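# Pack the limp spare robot arm into the open case

## Task

Move the unpowered 5.7 kg spare arm, whose joints flop freely, from its desk into the open case on the other desk. At the end it must rest motionless and sit low enough that the lid could close (leave the lid open). No part of it may drop freely more than a few centimetres. The case has to finish upright on its desk. Release it and back the robot away; the robot must not tip over or finish leaning. The result only counts if it stays put without the robot holding it.

## Robot and tools

Robot: a wheeled base that can only drive straight or spin in place (no sideways motion), a central column with a tilting head, and two six-joint arms (left_ and right_), each ending in a two-finger gripper. Folded, it measures 0.73 m long, 0.62 m wide and 1.88 m tall; its front sits 0.40 m ahead of the column.

Frames: the base frame has its origin on the floor under the column, midway between the drive wheels, with x forward, y left, z up. left_hand and right_hand are reported in it, at the point where the fingers join (tips reach 8 mm further). A hand's z axis runs along the fingers (quat_wxyz maps (0,0,1) onto it), and its y axis runs across the opening. Odometry is the base frame as it was when the scene began; it counts wheel rotation only, so slip looks like travel. Heading is positive to the left, within -3.142 to 3.142.

execute_actions: argument actions is a list holding one action or nothing (empty just reports state and pictures). An action may contain base, joints, or both, plus optional speeds; its motions begin together. base takes exactly one key: translate_m, a relative straight drive in metres from where the base is now, forward positive, -3 to 3; or rotate_rad, a relative spin in radians, counter-clockwise (left) positive, -3.2 to 3.2. joints is a dictionary of absolute targets by name, in radians, except grippers in metres of fingertip gap: head_tilt_rad -0.61 to 1.308 (positive tilts down); joint1 -2.879 to 2.879; joint2 0 to 3.141; joint3 0 to 3.019; joint4 -1.692 to 1.57; joint5 -1.57 to 1.57 (positive swings the hand to the robot's right); joint6 -2.094 to 2.094 (positive rolls clockwise viewed from behind); gripper_m 0 to 0.093. The same ranges apply to right_ keys. speeds caps base speed for that action only: translate_m 0.05 to 0.8 m/s, rotate_rad 0.1 to 1 rad/s (maximum is the default); a base move needing over 8.667 s is refused, and no action exceeds 15 s. speeds does not slow arms. cameras picks images: cam_head_left, cam_head_right, cam_left_wrist, cam_right_wrist, nav_camera, or all; null or omitted means all, [] means none. A bad key, name or value rejects the whole call without motion. Joints left out of an action may keep pushing toward earlier targets. If one result reports a stop, later calls in the same reply are skipped.

wait: seconds, 0 to 10; commands nothing and returns state and images. zoom_image: camera plus region [x0, y0, x1, y1] in pixels from the top-left, at most 504 by 504, on that camera's latest full image. finished_scene: scene number; irreversible, call only once the arm rests in the case unheld and the robot is clear.

Arm geometry (approximate): with left joint1 at -1.57 or right joint1 at 1.57 and joints 5, 6 at 0, the arm moves in a vertical plane straight ahead, 0.23 m beside the column. Let a = j2 - 0.35, b = 1.05 + j2 - j3, c = b - j4 (c = 1.57 means fingers point down). The hand point is then 0.12 + 0.39 sin a + 0.38 cos b + 0.25 cos c m ahead and 1.46 + 0.39 cos a - 0.38 sin b - 0.25 sin c m up; e.g. j2, j3, j4 = 0.93, 0.78, 0.14 gives 0.60 ahead, 1.21 up. Real hands sag lower and nearer the column, up to 5 cm, about 12 cm with heavy or extended loads. Reach is about 1 m from the shoulder, lowest about 0.47 m up; the floor is out of reach. Tested loads per arm with fingers down: 3.2 kg near 0.4 m ahead at 0.65 to 1.2 m height; 2 kg to 0.6 m ahead; 1 kg to 0.8 m ahead at 0.9 to 1.2 m. A gripper holds roughly 2 to 6 kg, so a 5.7 kg arm likely needs both hands or sliding rather than lifting one-handed. Fingers are 7 cm long; the hand body is 10 cm wide, 7 cm thick. Grip by commanding an opening smaller than the object; off_target is then expected, and a reported opening 0.002 m or more above target means something is held. Targets within about 0.03 rad (0.08 for joints 2 and 3) of the current value may not move at all; for gentle contact step about 0.05 rad per call from your previous target.

Results: base_status and joint_status give done, off_target, contact_stop (base only, wheel stalled: back off 0.05 m before retrying or turning), time_out, not_followed, or limit_stop_at_motor_heat. "joint command not followed" with a cause: line means a safety check blocked an arm near the other arm, the body or an obstacle; reverse the offending joints by at least 0.05 rad or drive away. on_its_own lists what happens uncommanded; "held at" is the held target. A blocked arm keeps pushing; to relax it, resend its reported joint positions (a loaded arm then sinks about 1 cm per kg). motor_effort lists left_wheel and right_wheel in percent (bracket is the peak). turned_by_wheels versus turned_by_imu differing by over about 4% and 0.05 rad signals a collision or slip. base_tilt is in degrees (forward, right). wheel_motors_off = 1 after about 3 s of hard base pushing, for 2 s. Joint torques are raw drive outputs, offset and noisy. MOTOR HOT warns at 85 °C; at 100 °C an OVER-TEMPERATURE FAULT drops that arm.

Cameras: head cameras sit 1.47 to 1.58 m up, looking down by about head_tilt_rad; straight ahead may be off-centre by 0.3 rad. Wrist cameras are fisheye, 0.10 m behind the fingertip point, looking along the fingers tilted 0.62 rad toward the hand's +x; image right is the hand's -y. nav_camera is at the base front, 0.23 m up.

Avoid: letting the limp arm swing or drop, tipping or sliding the case off its desk, desk edges between 0.30 and 1.20 m hitting the column, hard base pushes, the two arms striking or pressing each other, long hard pushing or holding that overheats motors, and the robot tipping.

Each tool is called in YAML: its name, and indented under it one key for each argument.

## Session

execute_actions:
  actions:
    - {"joints":{"head_tilt_rad":0.5}}
  cameras: ["cam_head_left","nav_camera"]

Scene clock: 0.77 s.
Joint torques (N m, as the arm reports them, + toward a larger angle): left_arm=[ 0.95 -9.7  -0.64 -1.46  0.05  0.06] | right_arm=[ 0.26 -7.26 -0.37 -1.45 -0.03 -0.09]
base_odometry: x=+0.000 y=+0.000 heading=+0.000 (m, m, rad; odometry frame)
turned_by_wheels: +0.000 (rad since the last result)
turned_by_imu: +0.000 (rad since the last result)
base_tilt: forward=+0.3 right=-0.3 (deg)
base_status: not commanded
joint_positions: head_tilt_rad=+0.518 left_joint1_rad=-1.545 left_joint2_rad=+0.888 left_joint3_rad=+0.417 left_joint4_rad=-0.925 left_joint5_rad=+0.034 left_joint6_rad=+0.034 left_gripper_m=+0.094 right_joint1_rad=+1.549 right_joint2_rad=+0.841 right_joint3_rad=+0.444 right_joint4_rad=-0.983 right_joint5_rad=-0.005 right_joint6_rad=-0.071 right_gripper_m=+0.094
joint_status: all done
wheel_motors_off: 0
motor_effort: left_wheel=+2(3) right_wheel=+5(5) (%)
left_hand: x=+0.1545 y=+0.2243 z=+1.2464 quat_wxyz=(+0.422, +0.002, -0.907, +0.015) (m; base frame)
right_hand: x=+0.1690 y=-0.2293 z=+1.2551 quat_wxyz=(+0.415, +0.023, -0.909, -0.011) (m; base frame)
pictures: cam_head_left, nav_camera
Images, in order (width x height): cam_head_left 672x504, nav_camera 672x504.

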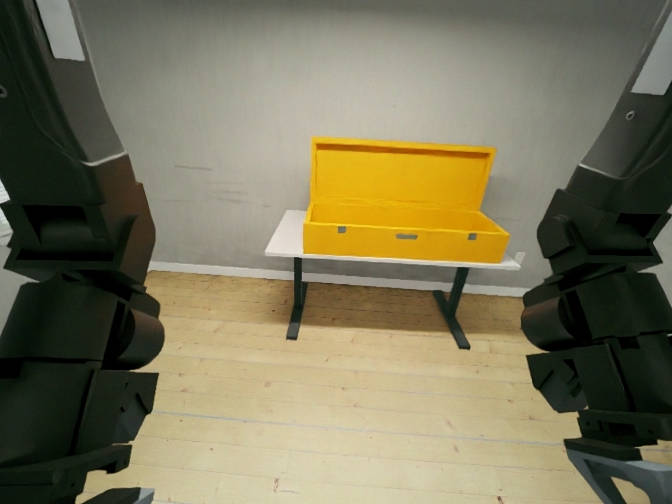

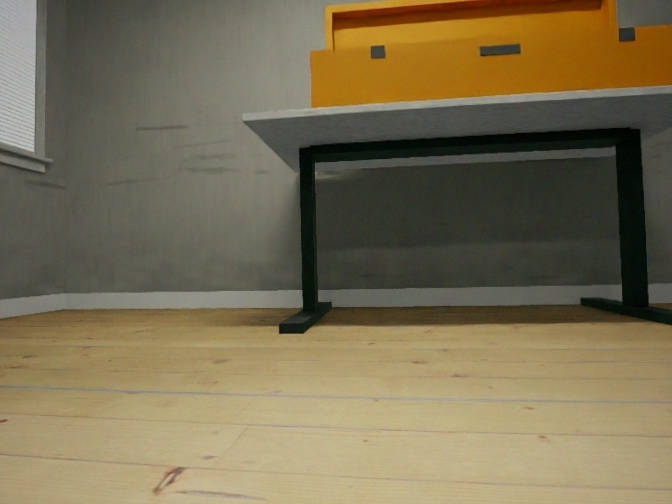

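Find the other desk.

execute_actions:
  actions:
    - {"base":{"rotate_rad":-1.6}}
  cameras: ["cam_head_left"]

execute_actions:
  actions:
    - {"base":{"rotate_rad":-1.6}}
  cameras: ["cam_head_left"]

execute_actions:
  actions:
    - {"base":{"rotate_rad":-1.6}}
  cameras: ["cam_head_left"]

Scene clock: 4.30 s.
Joint torques (N m, as the arm reports them, + toward a larger angle): left_arm=[ 0.95 -9.71 -0.67 -1.46  0.05  0.06] | right_arm=[ 0.17 -7.22 -0.38 -1.41 -0.03 -0.08]
base_odometry: x=+0.000 y=+0.000 heading=-1.599 (m, m, rad; odometry frame)
turned_by_wheels: -1.599 (rad since the last result)
turned_by_imu: -1.606 (rad since the last result)
base_tilt: forward=+0.4 right=-0.4 (deg)
base_status: done
joint_positions: head_tilt_rad=+0.518 left_joint1_rad=-1.545 left_joint2_rad=+0.888 left_joint3_rad=+0.417 left_joint4_rad=-0.925 left_joint5_rad=+0.034 left_joint6_rad=+0.034 left_gripper_m=+0.094 right_joint1_rad=+1.549 right_joint2_rad=+0.841 right_joint3_rad=+0.444 right_joint4_rad=-0.983 right_joint5_rad=-0.005 right_joint6_rad=-0.071 right_gripper_m=+0.094
joint_status: not commanded
wheel_motors_off: 0
motor_effort: left_wheel=+6(43) right_wheel=-6(46) (%)
left_hand: x=+0.1545 y=+0.2243 z=+1.2464 quat_wxyz=(+0.422, +0.002, -0.907, +0.015) (m; base frame)
right_hand: x=+0.1690 y=-0.2293 z=+1.2551 quat_wxyz=(+0.415, +0.023, -0.909, -0.011) (m; base frame)
pictures: cam_head_left
Images, in order (width x height): cam_head_left 672x504.

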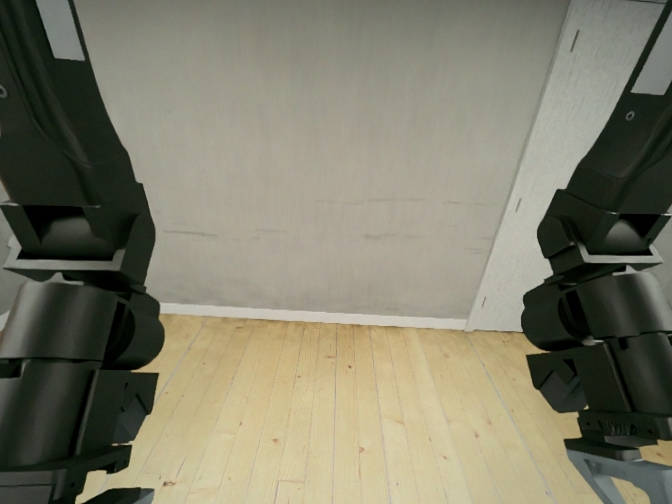

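Scene clock: 7.57 s.
Joint torques (N m, as the arm reports them, + toward a larger angle): left_arm=[ 0.88 -9.77 -0.62 -1.43  0.06  0.07] | right_arm=[ 0.19 -7.34 -0.34 -1.44 -0.03 -0.09]
base_odometry: x=+0.000 y=+0.000 heading=+3.086 (m, m, rad; odometry frame)
turned_by_wheels: -1.598 (rad since the last result)
turned_by_imu: -1.611 (rad since the last result)
base_tilt: forward=+0.4 right=-0.1 (deg)
base_status: done
joint_positions: head_tilt_rad=+0.518 left_joint1_rad=-1.545 left_joint2_rad=+0.888 left_joint3_rad=+0.417 left_joint4_rad=-0.925 left_joint5_rad=+0.034 left_joint6_rad=+0.034 left_gripper_m=+0.094 right_joint1_rad=+1.549 right_joint2_rad=+0.841 right_joint3_rad=+0.444 right_joint4_rad=-0.983 right_joint5_rad=-0.005 right_joint6_rad=-0.071 right_gripper_m=+0.094
joint_status: not commanded
wheel_motors_off: 0
motor_effort: left_wheel=+6(31) right_wheel=-6(28) (%)
left_hand: x=+0.1545 y=+0.2243 z=+1.2464 quat_wxyz=(+0.422, +0.002, -0.907, +0.015) (m; base frame)
right_hand: x=+0.1690 y=-0.2293 z=+1.2551 quat_wxyz=(+0.415, +0.023, -0.909, -0.011) (m; base frame)
pictures: cam_head_left
Images, in order (width x height): cam_head_left 672x504.

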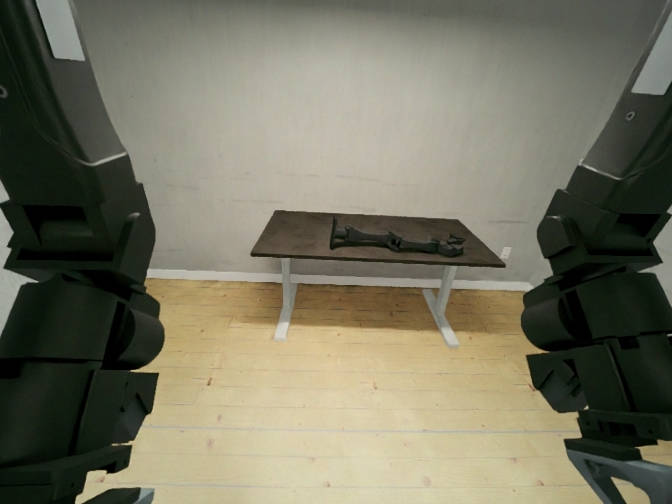

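Scene clock: 10.83 s.
Joint torques (N m, as the arm reports them, + toward a larger angle): left_arm=[ 0.78 -9.64 -0.71 -1.47  0.05  0.08] | right_arm=[ 0.12 -7.39 -0.35 -1.42 -0.03 -0.09]
base_odometry: x=+0.000 y=+0.000 heading=+1.487 (m, m, rad; odometry frame)
turned_by_wheels: -1.598 (rad since the last result)
turned_by_imu: -1.611 (rad since the last result)
base_tilt: forward=+0.5 right=-0.4 (deg)
base_status: done
joint_positions: head_tilt_rad=+0.518 left_joint1_rad=-1.545 left_joint2_rad=+0.888 left_joint3_rad=+0.417 left_joint4_rad=-0.925 left_joint5_rad=+0.034 left_joint6_rad=+0.034 left_gripper_m=+0.094 right_joint1_rad=+1.549 right_joint2_rad=+0.841 right_joint3_rad=+0.444 right_joint4_rad=-0.983 right_joint5_rad=-0.005 right_joint6_rad=-0.071 right_gripper_m=+0.094
joint_status: not commanded
wheel_motors_off: 0
motor_effort: left_wheel=+7(28) right_wheel=-5(27) (%)
left_hand: x=+0.1545 y=+0.2243 z=+1.2464 quat_wxyz=(+0.422, +0.002, -0.907, +0.015) (m; base frame)
right_hand: x=+0.1690 y=-0.2293 z=+1.2551 quat_wxyz=(+0.415, +0.023, -0.909, -0.011) (m; base frame)
pictures: cam_head_left
Images, in order (width x height): cam_head_left 672x504.

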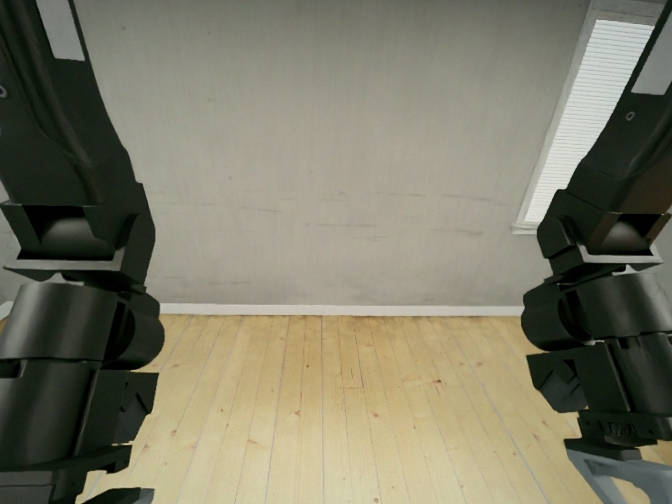

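execute_actions:
  actions:
    - {"base":{"rotate_rad":1.35}}
  cameras: []

execute_actions:
  actions:
    - {"base":{"translate_m":1.3}}
  cameras: []

execute_actions:
  actions:
    - {"base":{"rotate_rad":0.33},"joints":{"head_tilt_rad":0.8}}
  cameras: ["cam_head_left","nav_camera"]

Scene clock: 14.33 s.
Joint torques (N m, as the arm reports them, + toward a larger angle): left_arm=[ 0.9  -9.56 -0.66 -1.44  0.04  0.06] | right_arm=[ 0.14 -7.15 -0.35 -1.39 -0.03 -0.09]
base_odometry: x=+0.000 y=+0.000 heading=+2.836 (m, m, rad; odometry frame)
turned_by_wheels: +1.349 (rad since the last result)
turned_by_imu: +1.352 (rad since the last result)
base_tilt: forward=+0.3 right=-0.2 (deg)
base_status: done
joint_positions: head_tilt_rad=+0.518 left_joint1_rad=-1.545 left_joint2_rad=+0.888 left_joint3_rad=+0.417 left_joint4_rad=-0.925 left_joint5_rad=+0.034 left_joint6_rad=+0.034 left_gripper_m=+0.094 right_joint1_rad=+1.549 right_joint2_rad=+0.841 right_joint3_rad=+0.444 right_joint4_rad=-0.983 right_joint5_rad=-0.005 right_joint6_rad=-0.071 right_gripper_m=+0.094
joint_status: not commanded
wheel_motors_off: 0
motor_effort: left_wheel=-7(52) right_wheel=+5(55) (%)
left_hand: x=+0.1545 y=+0.2243 z=+1.2464 quat_wxyz=(+0.422, +0.002, -0.907, +0.015) (m; base frame)
right_hand: x=+0.1690 y=-0.2293 z=+1.2551 quat_wxyz=(+0.415, +0.023, -0.909, -0.011) (m; base frame)
pictures: none
No camera images: the call's "cameras" was empty. Leave "cameras" out to get every camera's image.

Scene clock: 18.10 s.
Joint torques (N m, as the arm reports them, + toward a larger angle): left_arm=[ 0.92 -9.75 -0.74 -1.44  0.05  0.06] | right_arm=[ 0.16 -7.12 -0.29 -1.46 -0.03 -0.08]
base_odometry: x=-1.240 y=+0.390 heading=+2.837 (m, m, rad; odometry frame)
turned_by_wheels: +0.001 (rad since the last result)
turned_by_imu: +0.002 (rad since the last result)
base_tilt: forward=+0.4 right=-0.2 (deg)
base_status: done
joint_positions: head_tilt_rad=+0.518 left_joint1_rad=-1.545 left_joint2_rad=+0.888 left_joint3_rad=+0.419 left_joint4_rad=-0.925 left_joint5_rad=+0.034 left_joint6_rad=+0.034 left_gripper_m=+0.094 right_joint1_rad=+1.549 right_joint2_rad=+0.841 right_joint3_rad=+0.443 right_joint4_rad=-0.983 right_joint5_rad=-0.005 right_joint6_rad=-0.071 right_gripper_m=+0.094
joint_status: not commanded
wheel_motors_off: 0
motor_effort: left_wheel=+4(71) right_wheel=-1(64) (%)
left_hand: x=+0.1551 y=+0.2243 z=+1.2462 quat_wxyz=(+0.421, +0.002, -0.907, +0.015) (m; base frame)
right_hand: x=+0.1687 y=-0.2293 z=+1.2552 quat_wxyz=(+0.415, +0.023, -0.909, -0.011) (m; base frame)
pictures: none
No camera images: the call's "cameras" was empty. Leave "cameras" out to get every camera's image.

Scene clock: 19.80 s.
Joint torques (N m, as the arm reports them, + toward a larger angle): left_arm=[ 0.72 -9.49 -0.8  -1.49  0.04  0.05] | right_arm=[ 0.19 -7.16 -0.33 -1.43 -0.03 -0.09]
base_odometry: x=-1.240 y=+0.390 heading=-3.118 (m, m, rad; odometry frame)
turned_by_wheels: +0.328 (rad since the last result)
turned_by_imu: +0.325 (rad since the last result)
base_tilt: forward=+0.2 right=-0.4 (deg)
base_status: done
joint_positions: head_tilt_rad=+0.802 left_joint1_rad=-1.545 left_joint2_rad=+0.888 left_joint3_rad=+0.419 left_joint4_rad=-0.925 left_joint5_rad=+0.034 left_joint6_rad=+0.034 left_gripper_m=+0.094 right_joint1_rad=+1.549 right_joint2_rad=+0.841 right_joint3_rad=+0.443 right_joint4_rad=-0.983 right_joint5_rad=-0.005 right_joint6_rad=-0.071 right_gripper_m=+0.094
joint_status: all done
wheel_motors_off: 0
motor_effort: left_wheel=-5(65) right_wheel=+2(51) (%)
left_hand: x=+0.1551 y=+0.2243 z=+1.2462 quat_wxyz=(+0.421, +0.002, -0.907, +0.015) (m; base frame)
right_hand: x=+0.1687 y=-0.2293 z=+1.2552 quat_wxyz=(+0.415, +0.023, -0.909, -0.011) (m; base frame)
pictures: cam_head_left, nav_camera
Images, in order (width x height): cam_head_left 672x504, nav_camera 672x504.

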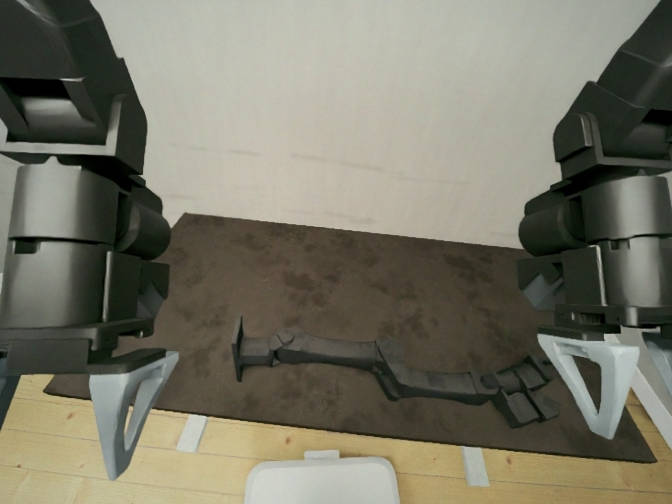

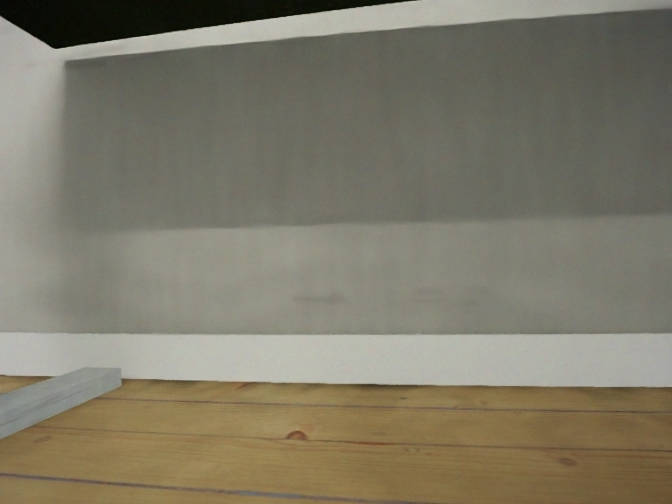

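execute_actions:
  actions:
    - {"base":{"rotate_rad":-0.13},"joints":{"left_joint2_rad":1.25,"left_joint3_rad":0.8,"left_joint4_rad":-0.07,"left_joint6_rad":1.57,"right_joint2_rad":1.25,"right_joint3_rad":0.8,"right_joint4_rad":-0.07,"right_joint6_rad":1.57}}
  cameras: ["cam_head_left","cam_left_wrist","cam_right_wrist"]

Scene clock: 22.20 s.
Joint torques (N m, as the arm reports them, + toward a larger angle): left_arm=[  0.99 -16.05   0.46   0.26   0.16   0.17] | right_arm=[  0.14 -13.24   0.48   0.39   0.05  -0.01]
base_odometry: x=-1.240 y=+0.390 heading=+3.038 (m, m, rad; odometry frame)
turned_by_wheels: -0.128 (rad since the last result)
turned_by_imu: -0.129 (rad since the last result)
base_tilt: forward=+0.4 right=-0.3 (deg)
base_status: done
joint_positions: head_tilt_rad=+0.802 left_joint1_rad=-1.545 left_joint2_rad=+1.243 left_joint3_rad=+0.807 left_joint4_rad=-0.075 left_joint5_rad=+0.034 left_joint6_rad=+1.562 left_gripper_m=+0.094 right_joint1_rad=+1.549 right_joint2_rad=+1.255 right_joint3_rad=+0.800 right_joint4_rad=-0.075 right_joint5_rad=-0.005 right_joint6_rad=+1.563 right_gripper_m=+0.094
joint_status: all done
wheel_motors_off: 0
motor_effort: left_wheel=+2(51) right_wheel=+0(9) (%)
left_hand: x=+0.4609 y=+0.2322 z=+1.0702 quat_wxyz=(-0.009, -0.699, -0.715, +0.000) (m; base frame)
right_hand: x=+0.4516 y=-0.2358 z=+1.0658 quat_wxyz=(-0.002, -0.708, -0.706, +0.007) (m; base frame)
pictures: cam_head_left, cam_left_wrist, cam_right_wrist
Images, in order (width x height): cam_head_left 672x504, cam_left_wrist 616x616, cam_right_wrist 616x616.

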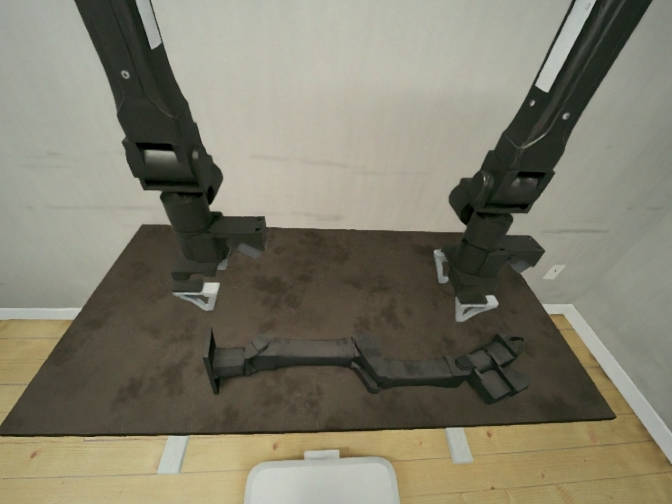

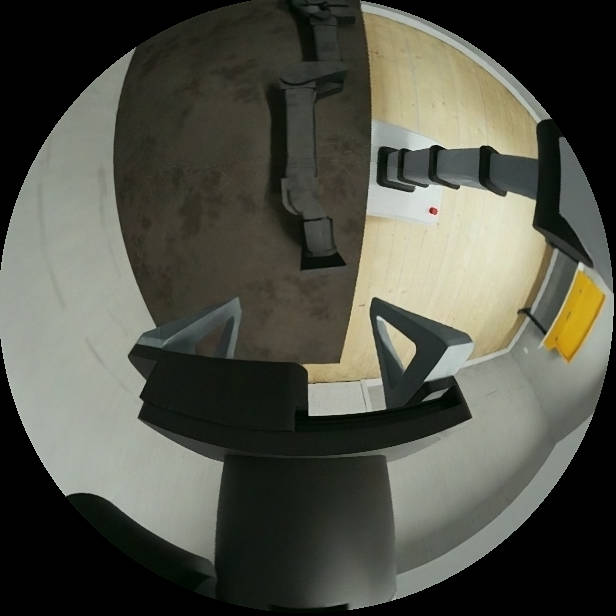

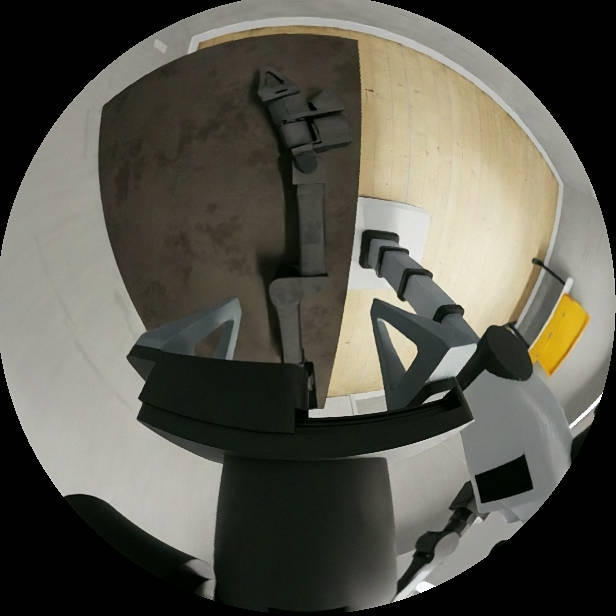

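execute_actions:
  actions:
    - {"joints":{"left_joint1_rad":-1.72,"left_joint2_rad":1.85,"left_joint3_rad":1.17,"left_joint4_rad":0.16,"right_joint2_rad":1.85,"right_joint3_rad":1.17,"right_joint4_rad":0.16}}
  cameras: ["cam_head_left","cam_left_wrist","cam_right_wrist"]

Scene clock: 24.60 s.
Joint torques (N m, as the arm reports them, + toward a larger angle): left_arm=[ -1.19 -19.13  -1.07   0.13   0.24   0.14] | right_arm=[  0.14 -14.03  -1.     0.19   0.06  -0.02]
base_odometry: x=-1.240 y=+0.390 heading=+3.038 (m, m, rad; odometry frame)
turned_by_wheels: +0.000 (rad since the last result)
turned_by_imu: +0.000 (rad since the last result)
base_tilt: forward=+0.3 right=-0.5 (deg)
base_status: not commanded
joint_positions: head_tilt_rad=+0.802 left_joint1_rad=-1.732 left_joint2_rad=+1.868 left_joint3_rad=+1.168 left_joint4_rad=+0.158 left_joint5_rad=+0.035 left_joint6_rad=+1.563 left_gripper_m=+0.094 right_joint1_rad=+1.549 right_joint2_rad=+1.854 right_joint3_rad=+1.164 right_joint4_rad=+0.159 right_joint5_rad=-0.005 right_joint6_rad=+1.563 right_gripper_m=+0.094
joint_status: all done
wheel_motors_off: 0
motor_effort: left_wheel=+6(7) right_wheel=-3(5) (%)
left_hand: x=+0.4314 y=+0.1059 z=+0.8621 quat_wxyz=(-0.054, -0.730, -0.678, +0.069) (m; base frame)
right_hand: x=+0.4427 y=-0.2395 z=+0.8580 quat_wxyz=(-0.002, -0.708, -0.706, +0.007) (m; base frame)
pictures: cam_head_left, cam_left_wrist, cam_right_wrist
Images, in order (width x height): cam_head_left 672x504, cam_left_wrist 616x616, cam_right_wrist 616x616.

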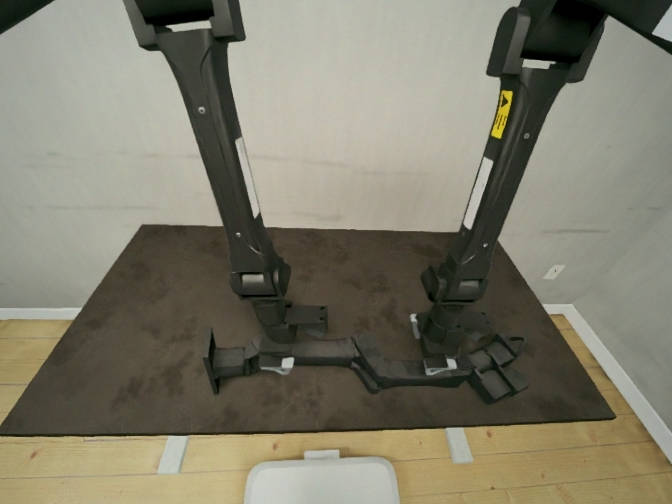

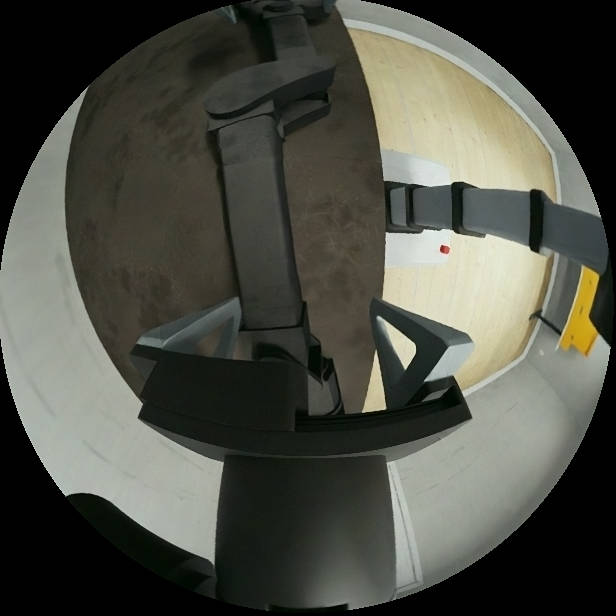

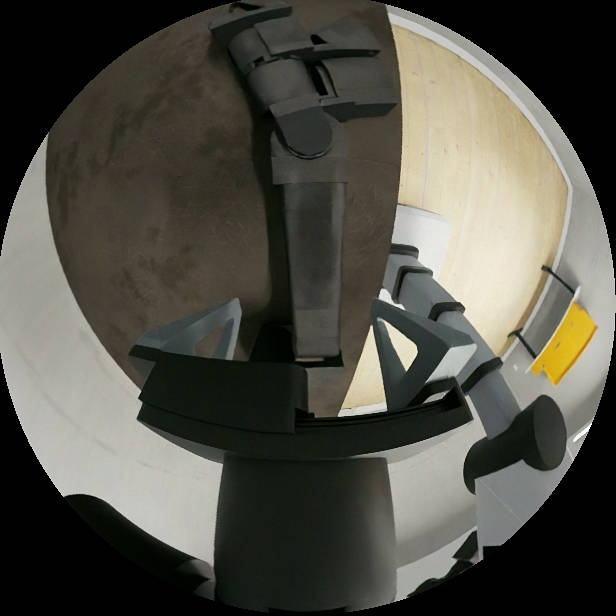

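Good. Lower (left slightly farther out) and grip.

execute_actions:
  actions:
    - {"joints":{"left_joint2_rad":2.05,"left_joint3_rad":1.45,"left_joint4_rad":0.08,"right_joint2_rad":2.05,"right_joint3_rad":1.39,"right_joint4_rad":0.14}}
  cameras: []

execute_actions:
  actions:
    - {"joints":{"left_gripper_m":0,"right_gripper_m":0}}
  cameras: ["cam_head_left","cam_left_wrist","cam_right_wrist"]

Scene clock: 26.07 s.
Joint torques (N m, as the arm reports them, + toward a larger angle): left_arm=[ -1.72 -18.63  -0.11  -0.16   0.23   0.16] | right_arm=[-0.11 -8.42  2.59  1.33  0.12 -0.03]
base_odometry: x=-1.240 y=+0.390 heading=+3.038 (m, m, rad; odometry frame)
turned_by_wheels: +0.000 (rad since the last result)
turned_by_imu: +0.000 (rad since the last result)
base_tilt: forward=+0.3 right=-0.5 (deg)
base_status: not commanded
joint_positions: head_tilt_rad=+0.802 left_joint1_rad=-1.732 left_joint2_rad=+2.051 left_joint3_rad=+1.446 left_joint4_rad=+0.086 left_joint5_rad=+0.035 left_joint6_rad=+1.563 left_gripper_m=+0.094 right_joint1_rad=+1.549 right_joint2_rad=+1.978 right_joint3_rad=+1.343 right_joint4_rad=+0.114 right_joint5_rad=-0.007 right_joint6_rad=+1.563 right_gripper_m=+0.094
joint_status: all done
wheel_motors_off: 0
motor_effort: left_wheel=+5(4) right_wheel=-2(5) (%)
left_hand: x=+0.4694 y=+0.0923 z=+0.7879 quat_wxyz=(-0.063, -0.730, -0.678, +0.061) (m; base frame)
right_hand: x=+0.4661 y=-0.2404 z=+0.8075 quat_wxyz=(-0.005, -0.708, -0.706, +0.003) (m; base frame)
pictures: none
No camera images: the call's "cameras" was empty. Leave "cameras" out to get every camera's image.

Scene clock: 26.83 s.
Joint torques (N m, as the arm reports them, + toward a larger angle): left_arm=[ -1.75 -18.95   0.18  -0.08   0.15   0.41] | right_arm=[ 0.14 -8.44  3.73  2.19  0.05 -0.02]
base_odometry: x=-1.240 y=+0.390 heading=+3.038 (m, m, rad; odometry frame)
turned_by_wheels: +0.000 (rad since the last result)
turned_by_imu: +0.000 (rad since the last result)
base_tilt: forward=+0.4 right=-0.3 (deg)
base_status: not commanded
joint_positions: head_tilt_rad=+0.802 left_joint1_rad=-1.731 left_joint2_rad=+2.053 left_joint3_rad=+1.442 left_joint4_rad=+0.083 left_joint5_rad=+0.037 left_joint6_rad=+1.542 left_gripper_m=+0.055 right_joint1_rad=+1.547 right_joint2_rad=+1.981 right_joint3_rad=+1.326 right_joint4_rad=+0.093 right_joint5_rad=-0.005 right_joint6_rad=+1.563 right_gripper_m=+0.000
joint_status: left_gripper_m off_target (ended at +0.056, target +0.000); the others done
wheel_motors_off: 0
motor_effort: left_wheel=+5(8) right_wheel=+0(2) (%)
left_hand: x=+0.4650 y=+0.0931 z=+0.7875 quat_wxyz=(-0.059, -0.722, -0.686, +0.065) (m; base frame)
right_hand: x=+0.4486 y=-0.2422 z=+0.8074 quat_wxyz=(+0.008, -0.709, -0.705, +0.019) (m; base frame)
pictures: cam_head_left, cam_left_wrist, cam_right_wrist
Images, in order (width x height): cam_head_left 672x504, cam_left_wrist 616x616, cam_right_wrist 616x616.

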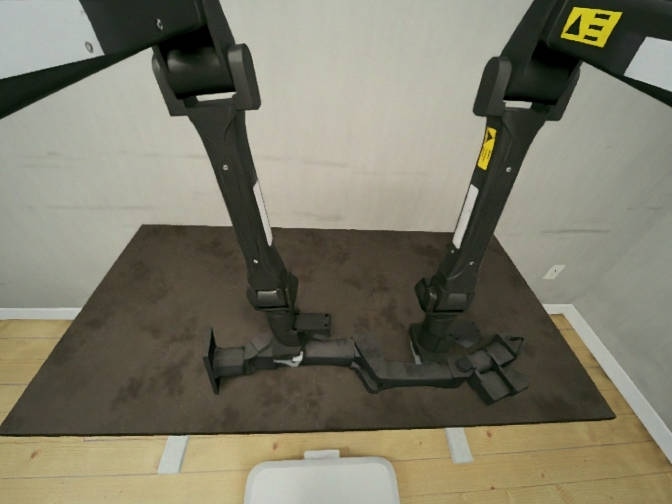

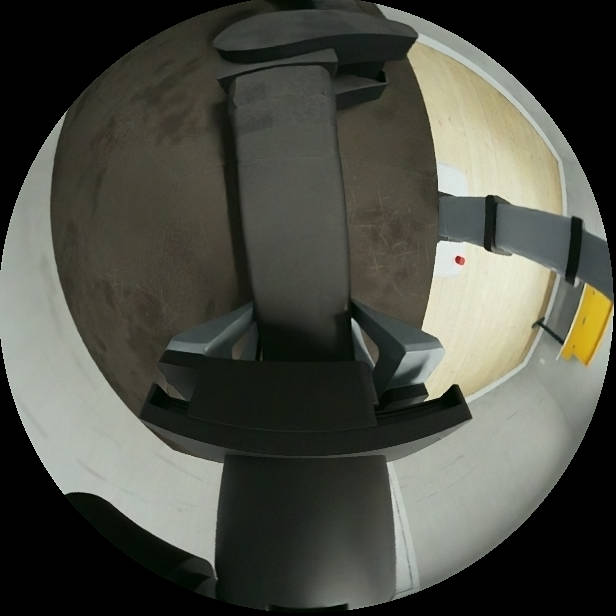

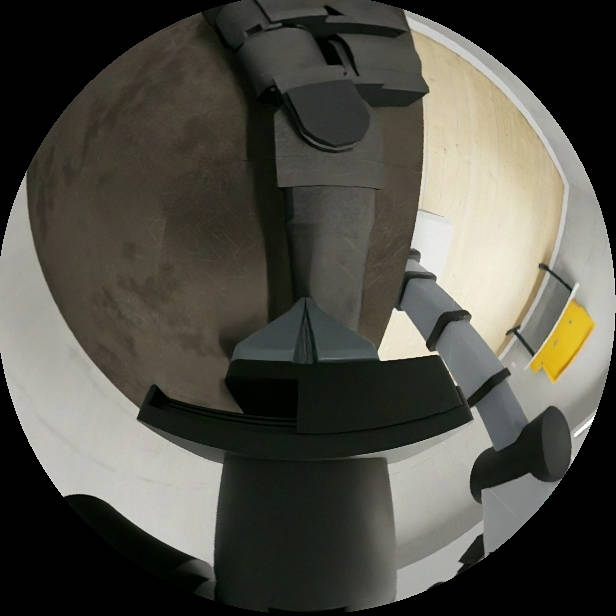

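Right finger landed on top. Retry closer in.

execute_actions:
  actions:
    - {"joints":{"right_gripper_m":0.093,"right_joint2_rad":1.85,"right_joint3_rad":1.12,"right_joint4_rad":0.21}}
  cameras: []

execute_actions:
  actions:
    - {"joints":{"right_joint2_rad":2.05,"right_joint3_rad":1.31,"right_joint4_rad":0.22}}
  cameras: []

execute_actions:
  actions:
    - {"joints":{"right_gripper_m":0}}
  cameras: ["cam_right_wrist"]

Scene clock: 28.20 s.
Joint torques (N m, as the arm reports them, + toward a larger angle): left_arm=[ -1.9  -18.76   0.15  -0.09   0.13   0.4 ] | right_arm=[ -0.25 -12.55  -2.44   0.46   0.06  -0.02]
base_odometry: x=-1.240 y=+0.390 heading=+3.038 (m, m, rad; odometry frame)
turned_by_wheels: +0.000 (rad since the last result)
turned_by_imu: +0.000 (rad since the last result)
base_tilt: forward=+0.2 right=-0.4 (deg)
base_status: not commanded
joint_positions: head_tilt_rad=+0.802 left_joint1_rad=-1.731 left_joint2_rad=+2.053 left_joint3_rad=+1.442 left_joint4_rad=+0.083 left_joint5_rad=+0.037 left_joint6_rad=+1.542 left_gripper_m=+0.055 right_joint1_rad=+1.547 right_joint2_rad=+1.842 right_joint3_rad=+1.130 right_joint4_rad=+0.205 right_joint5_rad=-0.005 right_joint6_rad=+1.563 right_gripper_m=+0.093
joint_status: all done
wheel_motors_off: 0
motor_effort: left_wheel=+8(4) right_wheel=-3(3) (%)
left_hand: x=+0.4650 y=+0.0931 z=+0.7875 quat_wxyz=(-0.059, -0.722, -0.686, +0.065) (m; base frame)
right_hand: x=+0.4399 y=-0.2409 z=+0.8641 quat_wxyz=(-0.011, -0.709, -0.706, +0.000) (m; base frame)
pictures: none
No camera images: the call's "cameras" was empty. Leave "cameras" out to get every camera's image.

Scene clock: 29.23 s.
Joint torques (N m, as the arm reports them, + toward a larger angle): left_arm=[ -1.84 -18.74   0.22  -0.12   0.14   0.41] | right_arm=[  0.13 -13.97  -1.72   0.19   0.06  -0.02]
base_odometry: x=-1.240 y=+0.390 heading=+3.038 (m, m, rad; odometry frame)
turned_by_wheels: +0.000 (rad since the last result)
turned_by_imu: +0.000 (rad since the last result)
base_tilt: forward=+0.3 right=-0.3 (deg)
base_status: not commanded
joint_positions: head_tilt_rad=+0.802 left_joint1_rad=-1.731 left_joint2_rad=+2.053 left_joint3_rad=+1.442 left_joint4_rad=+0.083 left_joint5_rad=+0.037 left_joint6_rad=+1.542 left_gripper_m=+0.055 right_joint1_rad=+1.547 right_joint2_rad=+2.060 right_joint3_rad=+1.307 right_joint4_rad=+0.218 right_joint5_rad=-0.005 right_joint6_rad=+1.563 right_gripper_m=+0.093
joint_status: all done
wheel_motors_off: 0
motor_effort: left_wheel=+4(4) right_wheel=-1(3) (%)
left_hand: x=+0.4650 y=+0.0931 z=+0.7875 quat_wxyz=(-0.059, -0.722, -0.686, +0.065) (m; base frame)
right_hand: x=+0.4153 y=-0.2423 z=+0.7837 quat_wxyz=(-0.002, -0.709, -0.705, +0.009) (m; base frame)
pictures: none
No camera images: the call's "cameras" was empty. Leave "cameras" out to get every camera's image.

Scene clock: 29.93 s.
Joint torques (N m, as the arm reports them, + toward a larger angle): left_arm=[ -1.93 -18.83   0.16  -0.09   0.16   0.4 ] | right_arm=[  0.06 -13.46  -2.59  -0.03   0.07   0.02]
base_odometry: x=-1.240 y=+0.390 heading=+3.038 (m, m, rad; odometry frame)
turned_by_wheels: +0.000 (rad since the last result)
turned_by_imu: +0.000 (rad since the last result)
base_tilt: forward=+0.3 right=-0.3 (deg)
base_status: not commanded
joint_positions: head_tilt_rad=+0.802 left_joint1_rad=-1.731 left_joint2_rad=+2.053 left_joint3_rad=+1.442 left_joint4_rad=+0.083 left_joint5_rad=+0.037 left_joint6_rad=+1.541 left_gripper_m=+0.055 right_joint1_rad=+1.547 right_joint2_rad=+2.054 right_joint3_rad=+1.320 right_joint4_rad=+0.226 right_joint5_rad=-0.005 right_joint6_rad=+1.558 right_gripper_m=+0.053
joint_status: right_gripper_m off_target (ended at +0.053, target +0.000)
wheel_motors_off: 0
motor_effort: left_wheel=+4(5) right_wheel=-3(5) (%)
left_hand: x=+0.4651 y=+0.0933 z=+0.7874 quat_wxyz=(-0.059, -0.722, -0.686, +0.065) (m; base frame)
right_hand: x=+0.4292 y=-0.2424 z=+0.7845 quat_wxyz=(-0.011, -0.707, -0.707, +0.000) (m; base frame)
pictures: cam_right_wrist
Images, in order (width x height): cam_right_wrist 616x616.

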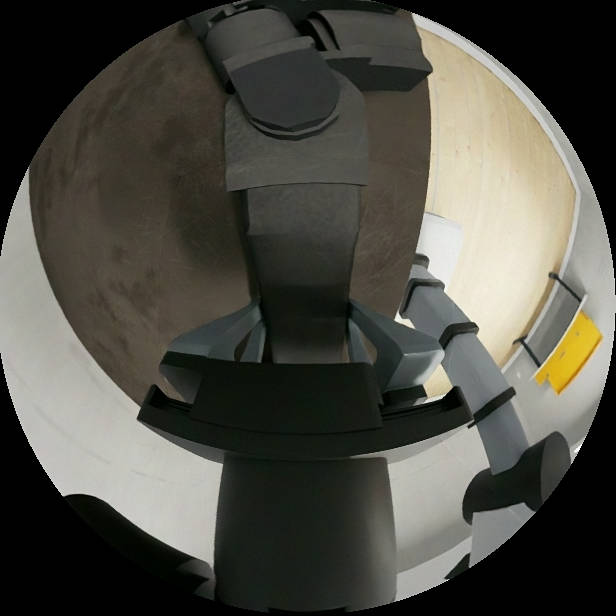

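Lift.

execute_actions:
  actions:
    - {"joints":{"left_joint2_rad":1.2,"left_joint3_rad":0.78,"left_joint4_rad":-0.1,"right_joint2_rad":1.2,"right_joint3_rad":0.7,"right_joint4_rad":-0.02}}
  cameras: ["cam_head_left"]

Scene clock: 32.03 s.
Joint torques (N m, as the arm reports them, + toward a larger angle): left_arm=[  0.59 -22.04  -0.11  -0.31  -0.3    1.15] | right_arm=[ -3.53 -19.27  -1.92  -0.42   1.32   0.04]
base_odometry: x=-1.240 y=+0.390 heading=+3.038 (m, m, rad; odometry frame)
turned_by_wheels: +0.000 (rad since the last result)
turned_by_imu: +0.000 (rad since the last result)
base_tilt: forward=+0.4 right=-0.5 (deg)
base_status: not commanded
joint_positions: head_tilt_rad=+0.802 left_joint1_rad=-1.737 left_joint2_rad=+1.269 left_joint3_rad=+0.788 left_joint4_rad=-0.092 left_joint5_rad=+0.048 left_joint6_rad=+1.480 left_gripper_m=+0.055 right_joint1_rad=+1.605 right_joint2_rad=+1.298 right_joint3_rad=+0.713 right_joint4_rad=-0.009 right_joint5_rad=-0.041 right_joint6_rad=+1.556 right_gripper_m=+0.053
joint_status: all done
wheel_motors_off: 0
motor_effort: left_wheel=+4(6) right_wheel=-4(5) (%)
left_hand: x=+0.4309 y=+0.1306 z=+1.0690 quat_wxyz=(-0.045, -0.702, -0.706, +0.087) (m; base frame)
right_hand: x=+0.3964 y=-0.2010 z=+1.0535 quat_wxyz=(+0.050, -0.695, -0.717, +0.000) (m; base frame)
pictures: cam_head_left
Images, in order (width x height): cam_head_left 672x504.

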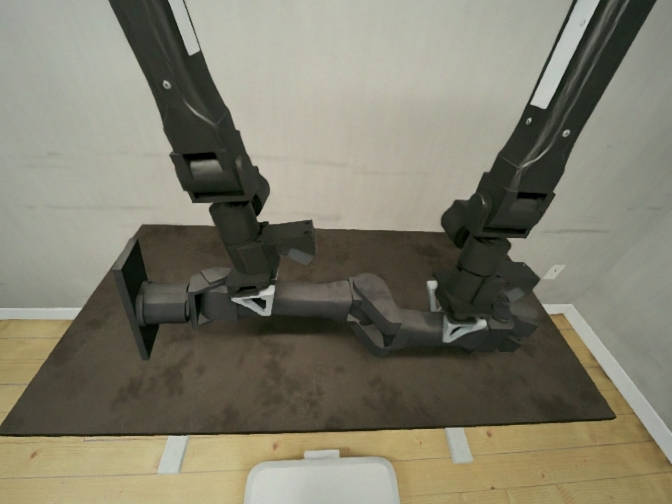

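execute_actions:
  actions:
    - {"base":{"translate_m":-0.4},"speeds":{"translate_m":0.3}}
  cameras: []

execute_actions:
  actions:
    - {"base":{"rotate_rad":2.9},"speeds":{"rotate_rad":0.5}}
  cameras: []

execute_actions:
  actions:
    - {"base":{"translate_m":1.8},"speeds":{"translate_m":0.4}}
  cameras: []

execute_actions:
  actions:
    - {"base":{"rotate_rad":0.3},"speeds":{"rotate_rad":0.4},"joints":{"head_tilt_rad":0.6}}
  cameras: ["cam_head_left"]

Scene clock: 35.30 s.
Joint torques (N m, as the arm reports them, + toward a larger angle): left_arm=[  0.76 -22.46  -0.14  -0.14  -0.19   1.18] | right_arm=[ -3.85 -20.08  -1.7   -0.36   1.24   0.02]
base_odometry: x=-0.842 y=+0.349 heading=+3.040 (m, m, rad; odometry frame)
turned_by_wheels: +0.002 (rad since the last result)
turned_by_imu: +0.002 (rad since the last result)
base_tilt: forward=+0.3 right=-0.5 (deg)
base_status: done
joint_positions: head_tilt_rad=+0.803 left_joint1_rad=-1.739 left_joint2_rad=+1.272 left_joint3_rad=+0.789 left_joint4_rad=-0.097 left_joint5_rad=+0.047 left_joint6_rad=+1.479 left_gripper_m=+0.055 right_joint1_rad=+1.605 right_joint2_rad=+1.300 right_joint3_rad=+0.710 right_joint4_rad=-0.011 right_joint5_rad=-0.039 right_joint6_rad=+1.558 right_gripper_m=+0.053
joint_status: not commanded
wheel_motors_off: 0
motor_effort: left_wheel=+4(77) right_wheel=-1(83) (%)
left_hand: x=+0.4284 y=+0.1298 z=+1.0680 quat_wxyz=(-0.042, -0.702, -0.705, +0.090) (m; base frame)
right_hand: x=+0.3931 y=-0.2014 z=+1.0530 quat_wxyz=(+0.052, -0.696, -0.717, +0.003) (m; base frame)
pictures: none
No camera images: the call's "cameras" was empty. Leave "cameras" out to get every camera's image.

Scene clock: 42.37 s.
Joint torques (N m, as the arm reports them, + toward a larger angle): left_arm=[  1.16 -22.09  -0.22  -0.22  -0.12   1.2 ] | right_arm=[ -3.63 -19.6   -1.65  -0.38   1.24   0.03]
base_odometry: x=-0.842 y=+0.349 heading=-0.345 (m, m, rad; odometry frame)
turned_by_wheels: +2.898 (rad since the last result)
turned_by_imu: +2.913 (rad since the last result)
base_tilt: forward=+0.3 right=-0.3 (deg)
base_status: done
joint_positions: head_tilt_rad=+0.803 left_joint1_rad=-1.742 left_joint2_rad=+1.272 left_joint3_rad=+0.791 left_joint4_rad=-0.096 left_joint5_rad=+0.044 left_joint6_rad=+1.478 left_gripper_m=+0.055 right_joint1_rad=+1.603 right_joint2_rad=+1.300 right_joint3_rad=+0.712 right_joint4_rad=-0.010 right_joint5_rad=-0.039 right_joint6_rad=+1.557 right_gripper_m=+0.053
joint_status: not commanded
wheel_motors_off: 0
motor_effort: left_wheel=-9(59) right_wheel=+5(74) (%)
left_hand: x=+0.4295 y=+0.1287 z=+1.0682 quat_wxyz=(-0.043, -0.702, -0.705, +0.089) (m; base frame)
right_hand: x=+0.3942 y=-0.2025 z=+1.0529 quat_wxyz=(+0.050, -0.696, -0.716, +0.003) (m; base frame)
pictures: none
No camera images: the call's "cameras" was empty. Leave "cameras" out to get every camera's image.

Scene clock: 48.03 s.
Joint torques (N m, as the arm reports them, + toward a larger angle): left_arm=[  0.92 -22.49  -0.49  -0.47  -0.07   1.18] | right_arm=[ -3.42 -20.07  -2.2   -0.6    1.17   0.06]
base_odometry: x=+0.853 y=-0.258 heading=-0.343 (m, m, rad; odometry frame)
turned_by_wheels: +0.002 (rad since the last result)
turned_by_imu: +0.003 (rad since the last result)
base_tilt: forward=+0.3 right=-0.4 (deg)
base_status: done
joint_positions: head_tilt_rad=+0.803 left_joint1_rad=-1.742 left_joint2_rad=+1.273 left_joint3_rad=+0.793 left_joint4_rad=-0.089 left_joint5_rad=+0.043 left_joint6_rad=+1.478 left_gripper_m=+0.055 right_joint1_rad=+1.603 right_joint2_rad=+1.301 right_joint3_rad=+0.718 right_joint4_rad=-0.007 right_joint5_rad=-0.037 right_joint6_rad=+1.555 right_gripper_m=+0.053
joint_status: not commanded
wheel_motors_off: 0
motor_effort: left_wheel=+0(76) right_wheel=-1(62) (%)
left_hand: x=+0.4327 y=+0.1287 z=+1.0679 quat_wxyz=(-0.046, -0.702, -0.705, +0.085) (m; base frame)
right_hand: x=+0.3986 y=-0.2028 z=+1.0525 quat_wxyz=(+0.046, -0.695, -0.717, +0.001) (m; base frame)
pictures: none
No camera images: the call's "cameras" was empty. Leave "cameras" out to get every camera's image.

Scene clock: 49.80 s.
Joint torques (N m, as the arm reports them, + toward a larger angle): left_arm=[  1.   -22.51  -0.36  -0.54  -0.09   1.21] | right_arm=[ -3.49 -19.71  -2.2   -0.52   1.24   0.06]
base_odometry: x=+0.853 y=-0.258 heading=-0.045 (m, m, rad; odometry frame)
turned_by_wheels: +0.298 (rad since the last result)
turned_by_imu: +0.293 (rad since the last result)
base_tilt: forward=+0.2 right=-0.3 (deg)
base_status: done
joint_positions: head_tilt_rad=+0.617 left_joint1_rad=-1.742 left_joint2_rad=+1.273 left_joint3_rad=+0.792 left_joint4_rad=-0.089 left_joint5_rad=+0.044 left_joint6_rad=+1.476 left_gripper_m=+0.055 right_joint1_rad=+1.602 right_joint2_rad=+1.301 right_joint3_rad=+0.717 right_joint4_rad=-0.007 right_joint5_rad=-0.038 right_joint6_rad=+1.554 right_gripper_m=+0.053
joint_status: all done
wheel_motors_off: 0
motor_effort: left_wheel=-3(71) right_wheel=+1(57) (%)
left_hand: x=+0.4322 y=+0.1284 z=+1.0680 quat_wxyz=(-0.046, -0.702, -0.706, +0.086) (m; base frame)
right_hand: x=+0.3983 y=-0.2029 z=+1.0525 quat_wxyz=(+0.047, -0.695, -0.718, +0.000) (m; base frame)
pictures: cam_head_left
Images, in order (width x height): cam_head_left 672x504.

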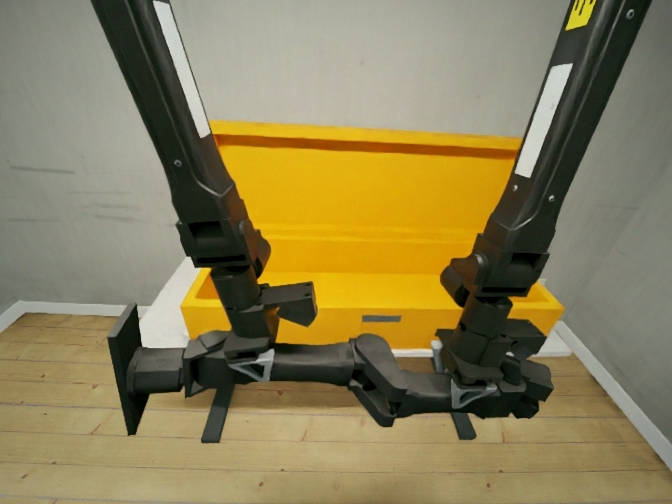

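execute_actions:
  actions:
    - {"joints":{"left_joint2_rad":0.85,"left_joint3_rad":0.66,"left_joint4_rad":-0.33,"right_joint2_rad":0.85,"right_joint3_rad":0.6,"right_joint4_rad":-0.27}}
  cameras: []

execute_actions:
  actions:
    - {"base":{"translate_m":0.45},"speeds":{"translate_m":0.2},"joints":{"head_tilt_rad":0.9}}
  cameras: ["cam_head_left"]

Scene clock: 51.83 s.
Joint torques (N m, as the arm reports them, + toward a larger angle): left_arm=[  2.82 -21.11   2.12  -1.1   -1.01   1.53] | right_arm=[ -5.03 -16.98   2.09  -0.38   1.97   0.07]
base_odometry: x=+0.853 y=-0.258 heading=-0.045 (m, m, rad; odometry frame)
turned_by_wheels: +0.000 (rad since the last result)
turned_by_imu: +0.000 (rad since the last result)
base_tilt: forward=+0.3 right=-0.4 (deg)
base_status: not commanded
joint_positions: head_tilt_rad=+0.617 left_joint1_rad=-1.755 left_joint2_rad=+0.931 left_joint3_rad=+0.662 left_joint4_rad=-0.303 left_joint5_rad=+0.067 left_joint6_rad=+1.450 left_gripper_m=+0.055 right_joint1_rad=+1.619 right_joint2_rad=+0.938 right_joint3_rad=+0.588 right_joint4_rad=-0.259 right_joint5_rad=-0.059 right_joint6_rad=+1.554 right_gripper_m=+0.053
joint_status: all done
wheel_motors_off: 0
motor_effort: left_wheel=-8(10) right_wheel=+6(8) (%)
left_hand: x=+0.4157 y=+0.1356 z=+1.1703 quat_wxyz=(-0.055, -0.693, -0.712, +0.101) (m; base frame)
right_hand: x=+0.3834 y=-0.1953 z=+1.1555 quat_wxyz=(+0.065, -0.691, -0.720, -0.006) (m; base frame)
pictures: none
No camera images: the call's "cameras" was empty. Leave "cameras" out to get every camera's image.

Scene clock: 55.07 s.
Joint torques (N m, as the arm reports them, + toward a larger angle): left_arm=[  2.85 -21.2    2.18  -1.1   -0.93   1.55] | right_arm=[ -4.97 -17.34   2.05  -0.54   2.03   0.06]
base_odometry: x=+1.303 y=-0.278 heading=-0.043 (m, m, rad; odometry frame)
turned_by_wheels: +0.002 (rad since the last result)
turned_by_imu: +0.003 (rad since the last result)
base_tilt: forward=+0.3 right=-0.3 (deg)
base_status: done
joint_positions: head_tilt_rad=+0.901 left_joint1_rad=-1.755 left_joint2_rad=+0.931 left_joint3_rad=+0.660 left_joint4_rad=-0.305 left_joint5_rad=+0.066 left_joint6_rad=+1.449 left_gripper_m=+0.055 right_joint1_rad=+1.619 right_joint2_rad=+0.942 right_joint3_rad=+0.588 right_joint4_rad=-0.258 right_joint5_rad=-0.060 right_joint6_rad=+1.554 right_gripper_m=+0.053
joint_status: all done
wheel_motors_off: 0
motor_effort: left_wheel=+1(74) right_wheel=-2(56) (%)
left_hand: x=+0.4147 y=+0.1358 z=+1.1701 quat_wxyz=(-0.053, -0.693, -0.712, +0.101) (m; base frame)
right_hand: x=+0.3824 y=-0.1951 z=+1.1544 quat_wxyz=(+0.067, -0.691, -0.720, -0.005) (m; base frame)
pictures: cam_head_left
Images, in order (width x height): cam_head_left 672x504.

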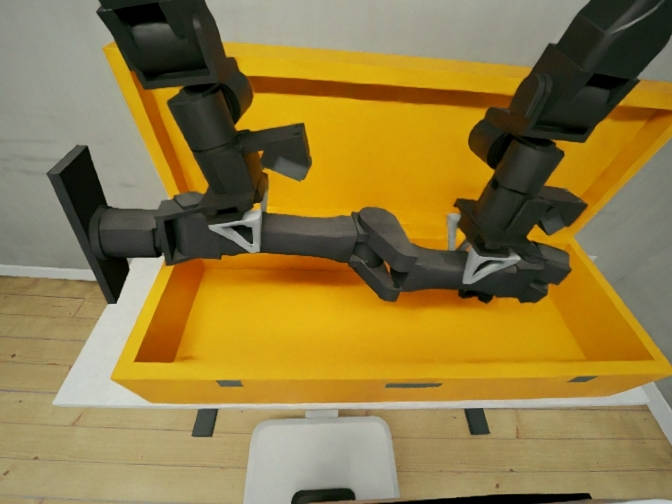

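execute_actions:
  actions:
    - {"base":{"rotate_rad":-0.12},"speeds":{"rotate_rad":0.2}}
  cameras: []

execute_actions:
  actions:
    - {"joints":{"left_joint2_rad":1.5,"left_joint3_rad":1.0,"left_joint4_rad":-0.02,"right_joint2_rad":1.5,"right_joint3_rad":0.94,"right_joint4_rad":0.04}}
  cameras: ["cam_head_left"]

Scene clock: 57.00 s.
Joint torques (N m, as the arm reports them, + toward a larger angle): left_arm=[  2.99 -20.94   2.22  -1.04  -1.01   1.56] | right_arm=[ -5.16 -17.69   2.11  -0.46   1.93   0.04]
base_odometry: x=+1.303 y=-0.278 heading=-0.160 (m, m, rad; odometry frame)
turned_by_wheels: -0.117 (rad since the last result)
turned_by_imu: -0.116 (rad since the last result)
base_tilt: forward=+0.3 right=-0.5 (deg)
base_status: done
joint_positions: head_tilt_rad=+0.901 left_joint1_rad=-1.755 left_joint2_rad=+0.931 left_joint3_rad=+0.659 left_joint4_rad=-0.305 left_joint5_rad=+0.068 left_joint6_rad=+1.448 left_gripper_m=+0.055 right_joint1_rad=+1.620 right_joint2_rad=+0.943 right_joint3_rad=+0.587 right_joint4_rad=-0.260 right_joint5_rad=-0.058 right_joint6_rad=+1.555 right_gripper_m=+0.053
joint_status: not commanded
wheel_motors_off: 0
motor_effort: left_wheel=+0(55) right_wheel=+0(63) (%)
left_hand: x=+0.4139 y=+0.1353 z=+1.1701 quat_wxyz=(-0.053, -0.693, -0.712, +0.102) (m; base frame)
right_hand: x=+0.3809 y=-0.1953 z=+1.1542 quat_wxyz=(+0.068, -0.691, -0.719, -0.003) (m; base frame)
pictures: none
No camera images: the call's "cameras" was empty. Leave "cameras" out to get every camera's image.

Scene clock: 58.77 s.
Joint torques (N m, as the arm reports them, + toward a larger angle): left_arm=[ -0.56 -26.65  -2.26  -0.6    0.05   0.98] | right_arm=[ -2.38 -21.94  -1.72   0.     0.52  -0.07]
base_odometry: x=+1.303 y=-0.278 heading=-0.160 (m, m, rad; odometry frame)
turned_by_wheels: +0.000 (rad since the last result)
turned_by_imu: +0.000 (rad since the last result)
base_tilt: forward=+0.3 right=-0.4 (deg)
base_status: not commanded
joint_positions: head_tilt_rad=+0.901 left_joint1_rad=-1.734 left_joint2_rad=+1.601 left_joint3_rad=+1.028 left_joint4_rad=-0.007 left_joint5_rad=+0.040 left_joint6_rad=+1.494 left_gripper_m=+0.055 right_joint1_rad=+1.580 right_joint2_rad=+1.610 right_joint3_rad=+0.943 right_joint4_rad=+0.039 right_joint5_rad=-0.018 right_joint6_rad=+1.571 right_gripper_m=+0.053
joint_status: all done
wheel_motors_off: 0
motor_effort: left_wheel=+5(7) right_wheel=-1(9) (%)
left_hand: x=+0.4521 y=+0.1158 z=+0.9572 quat_wxyz=(-0.039, -0.707, -0.701, +0.085) (m; base frame)
right_hand: x=+0.4099 y=-0.2166 z=+0.9499 quat_wxyz=(+0.046, -0.705, -0.707, +0.028) (m; base frame)
pictures: cam_head_left
Images, in order (width x height): cam_head_left 672x504.

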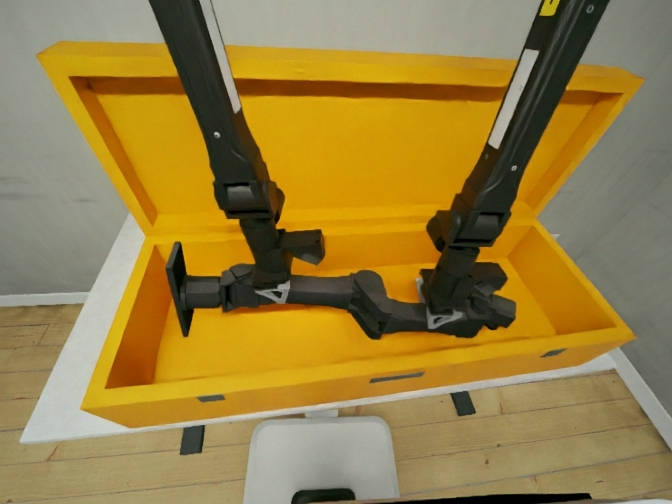

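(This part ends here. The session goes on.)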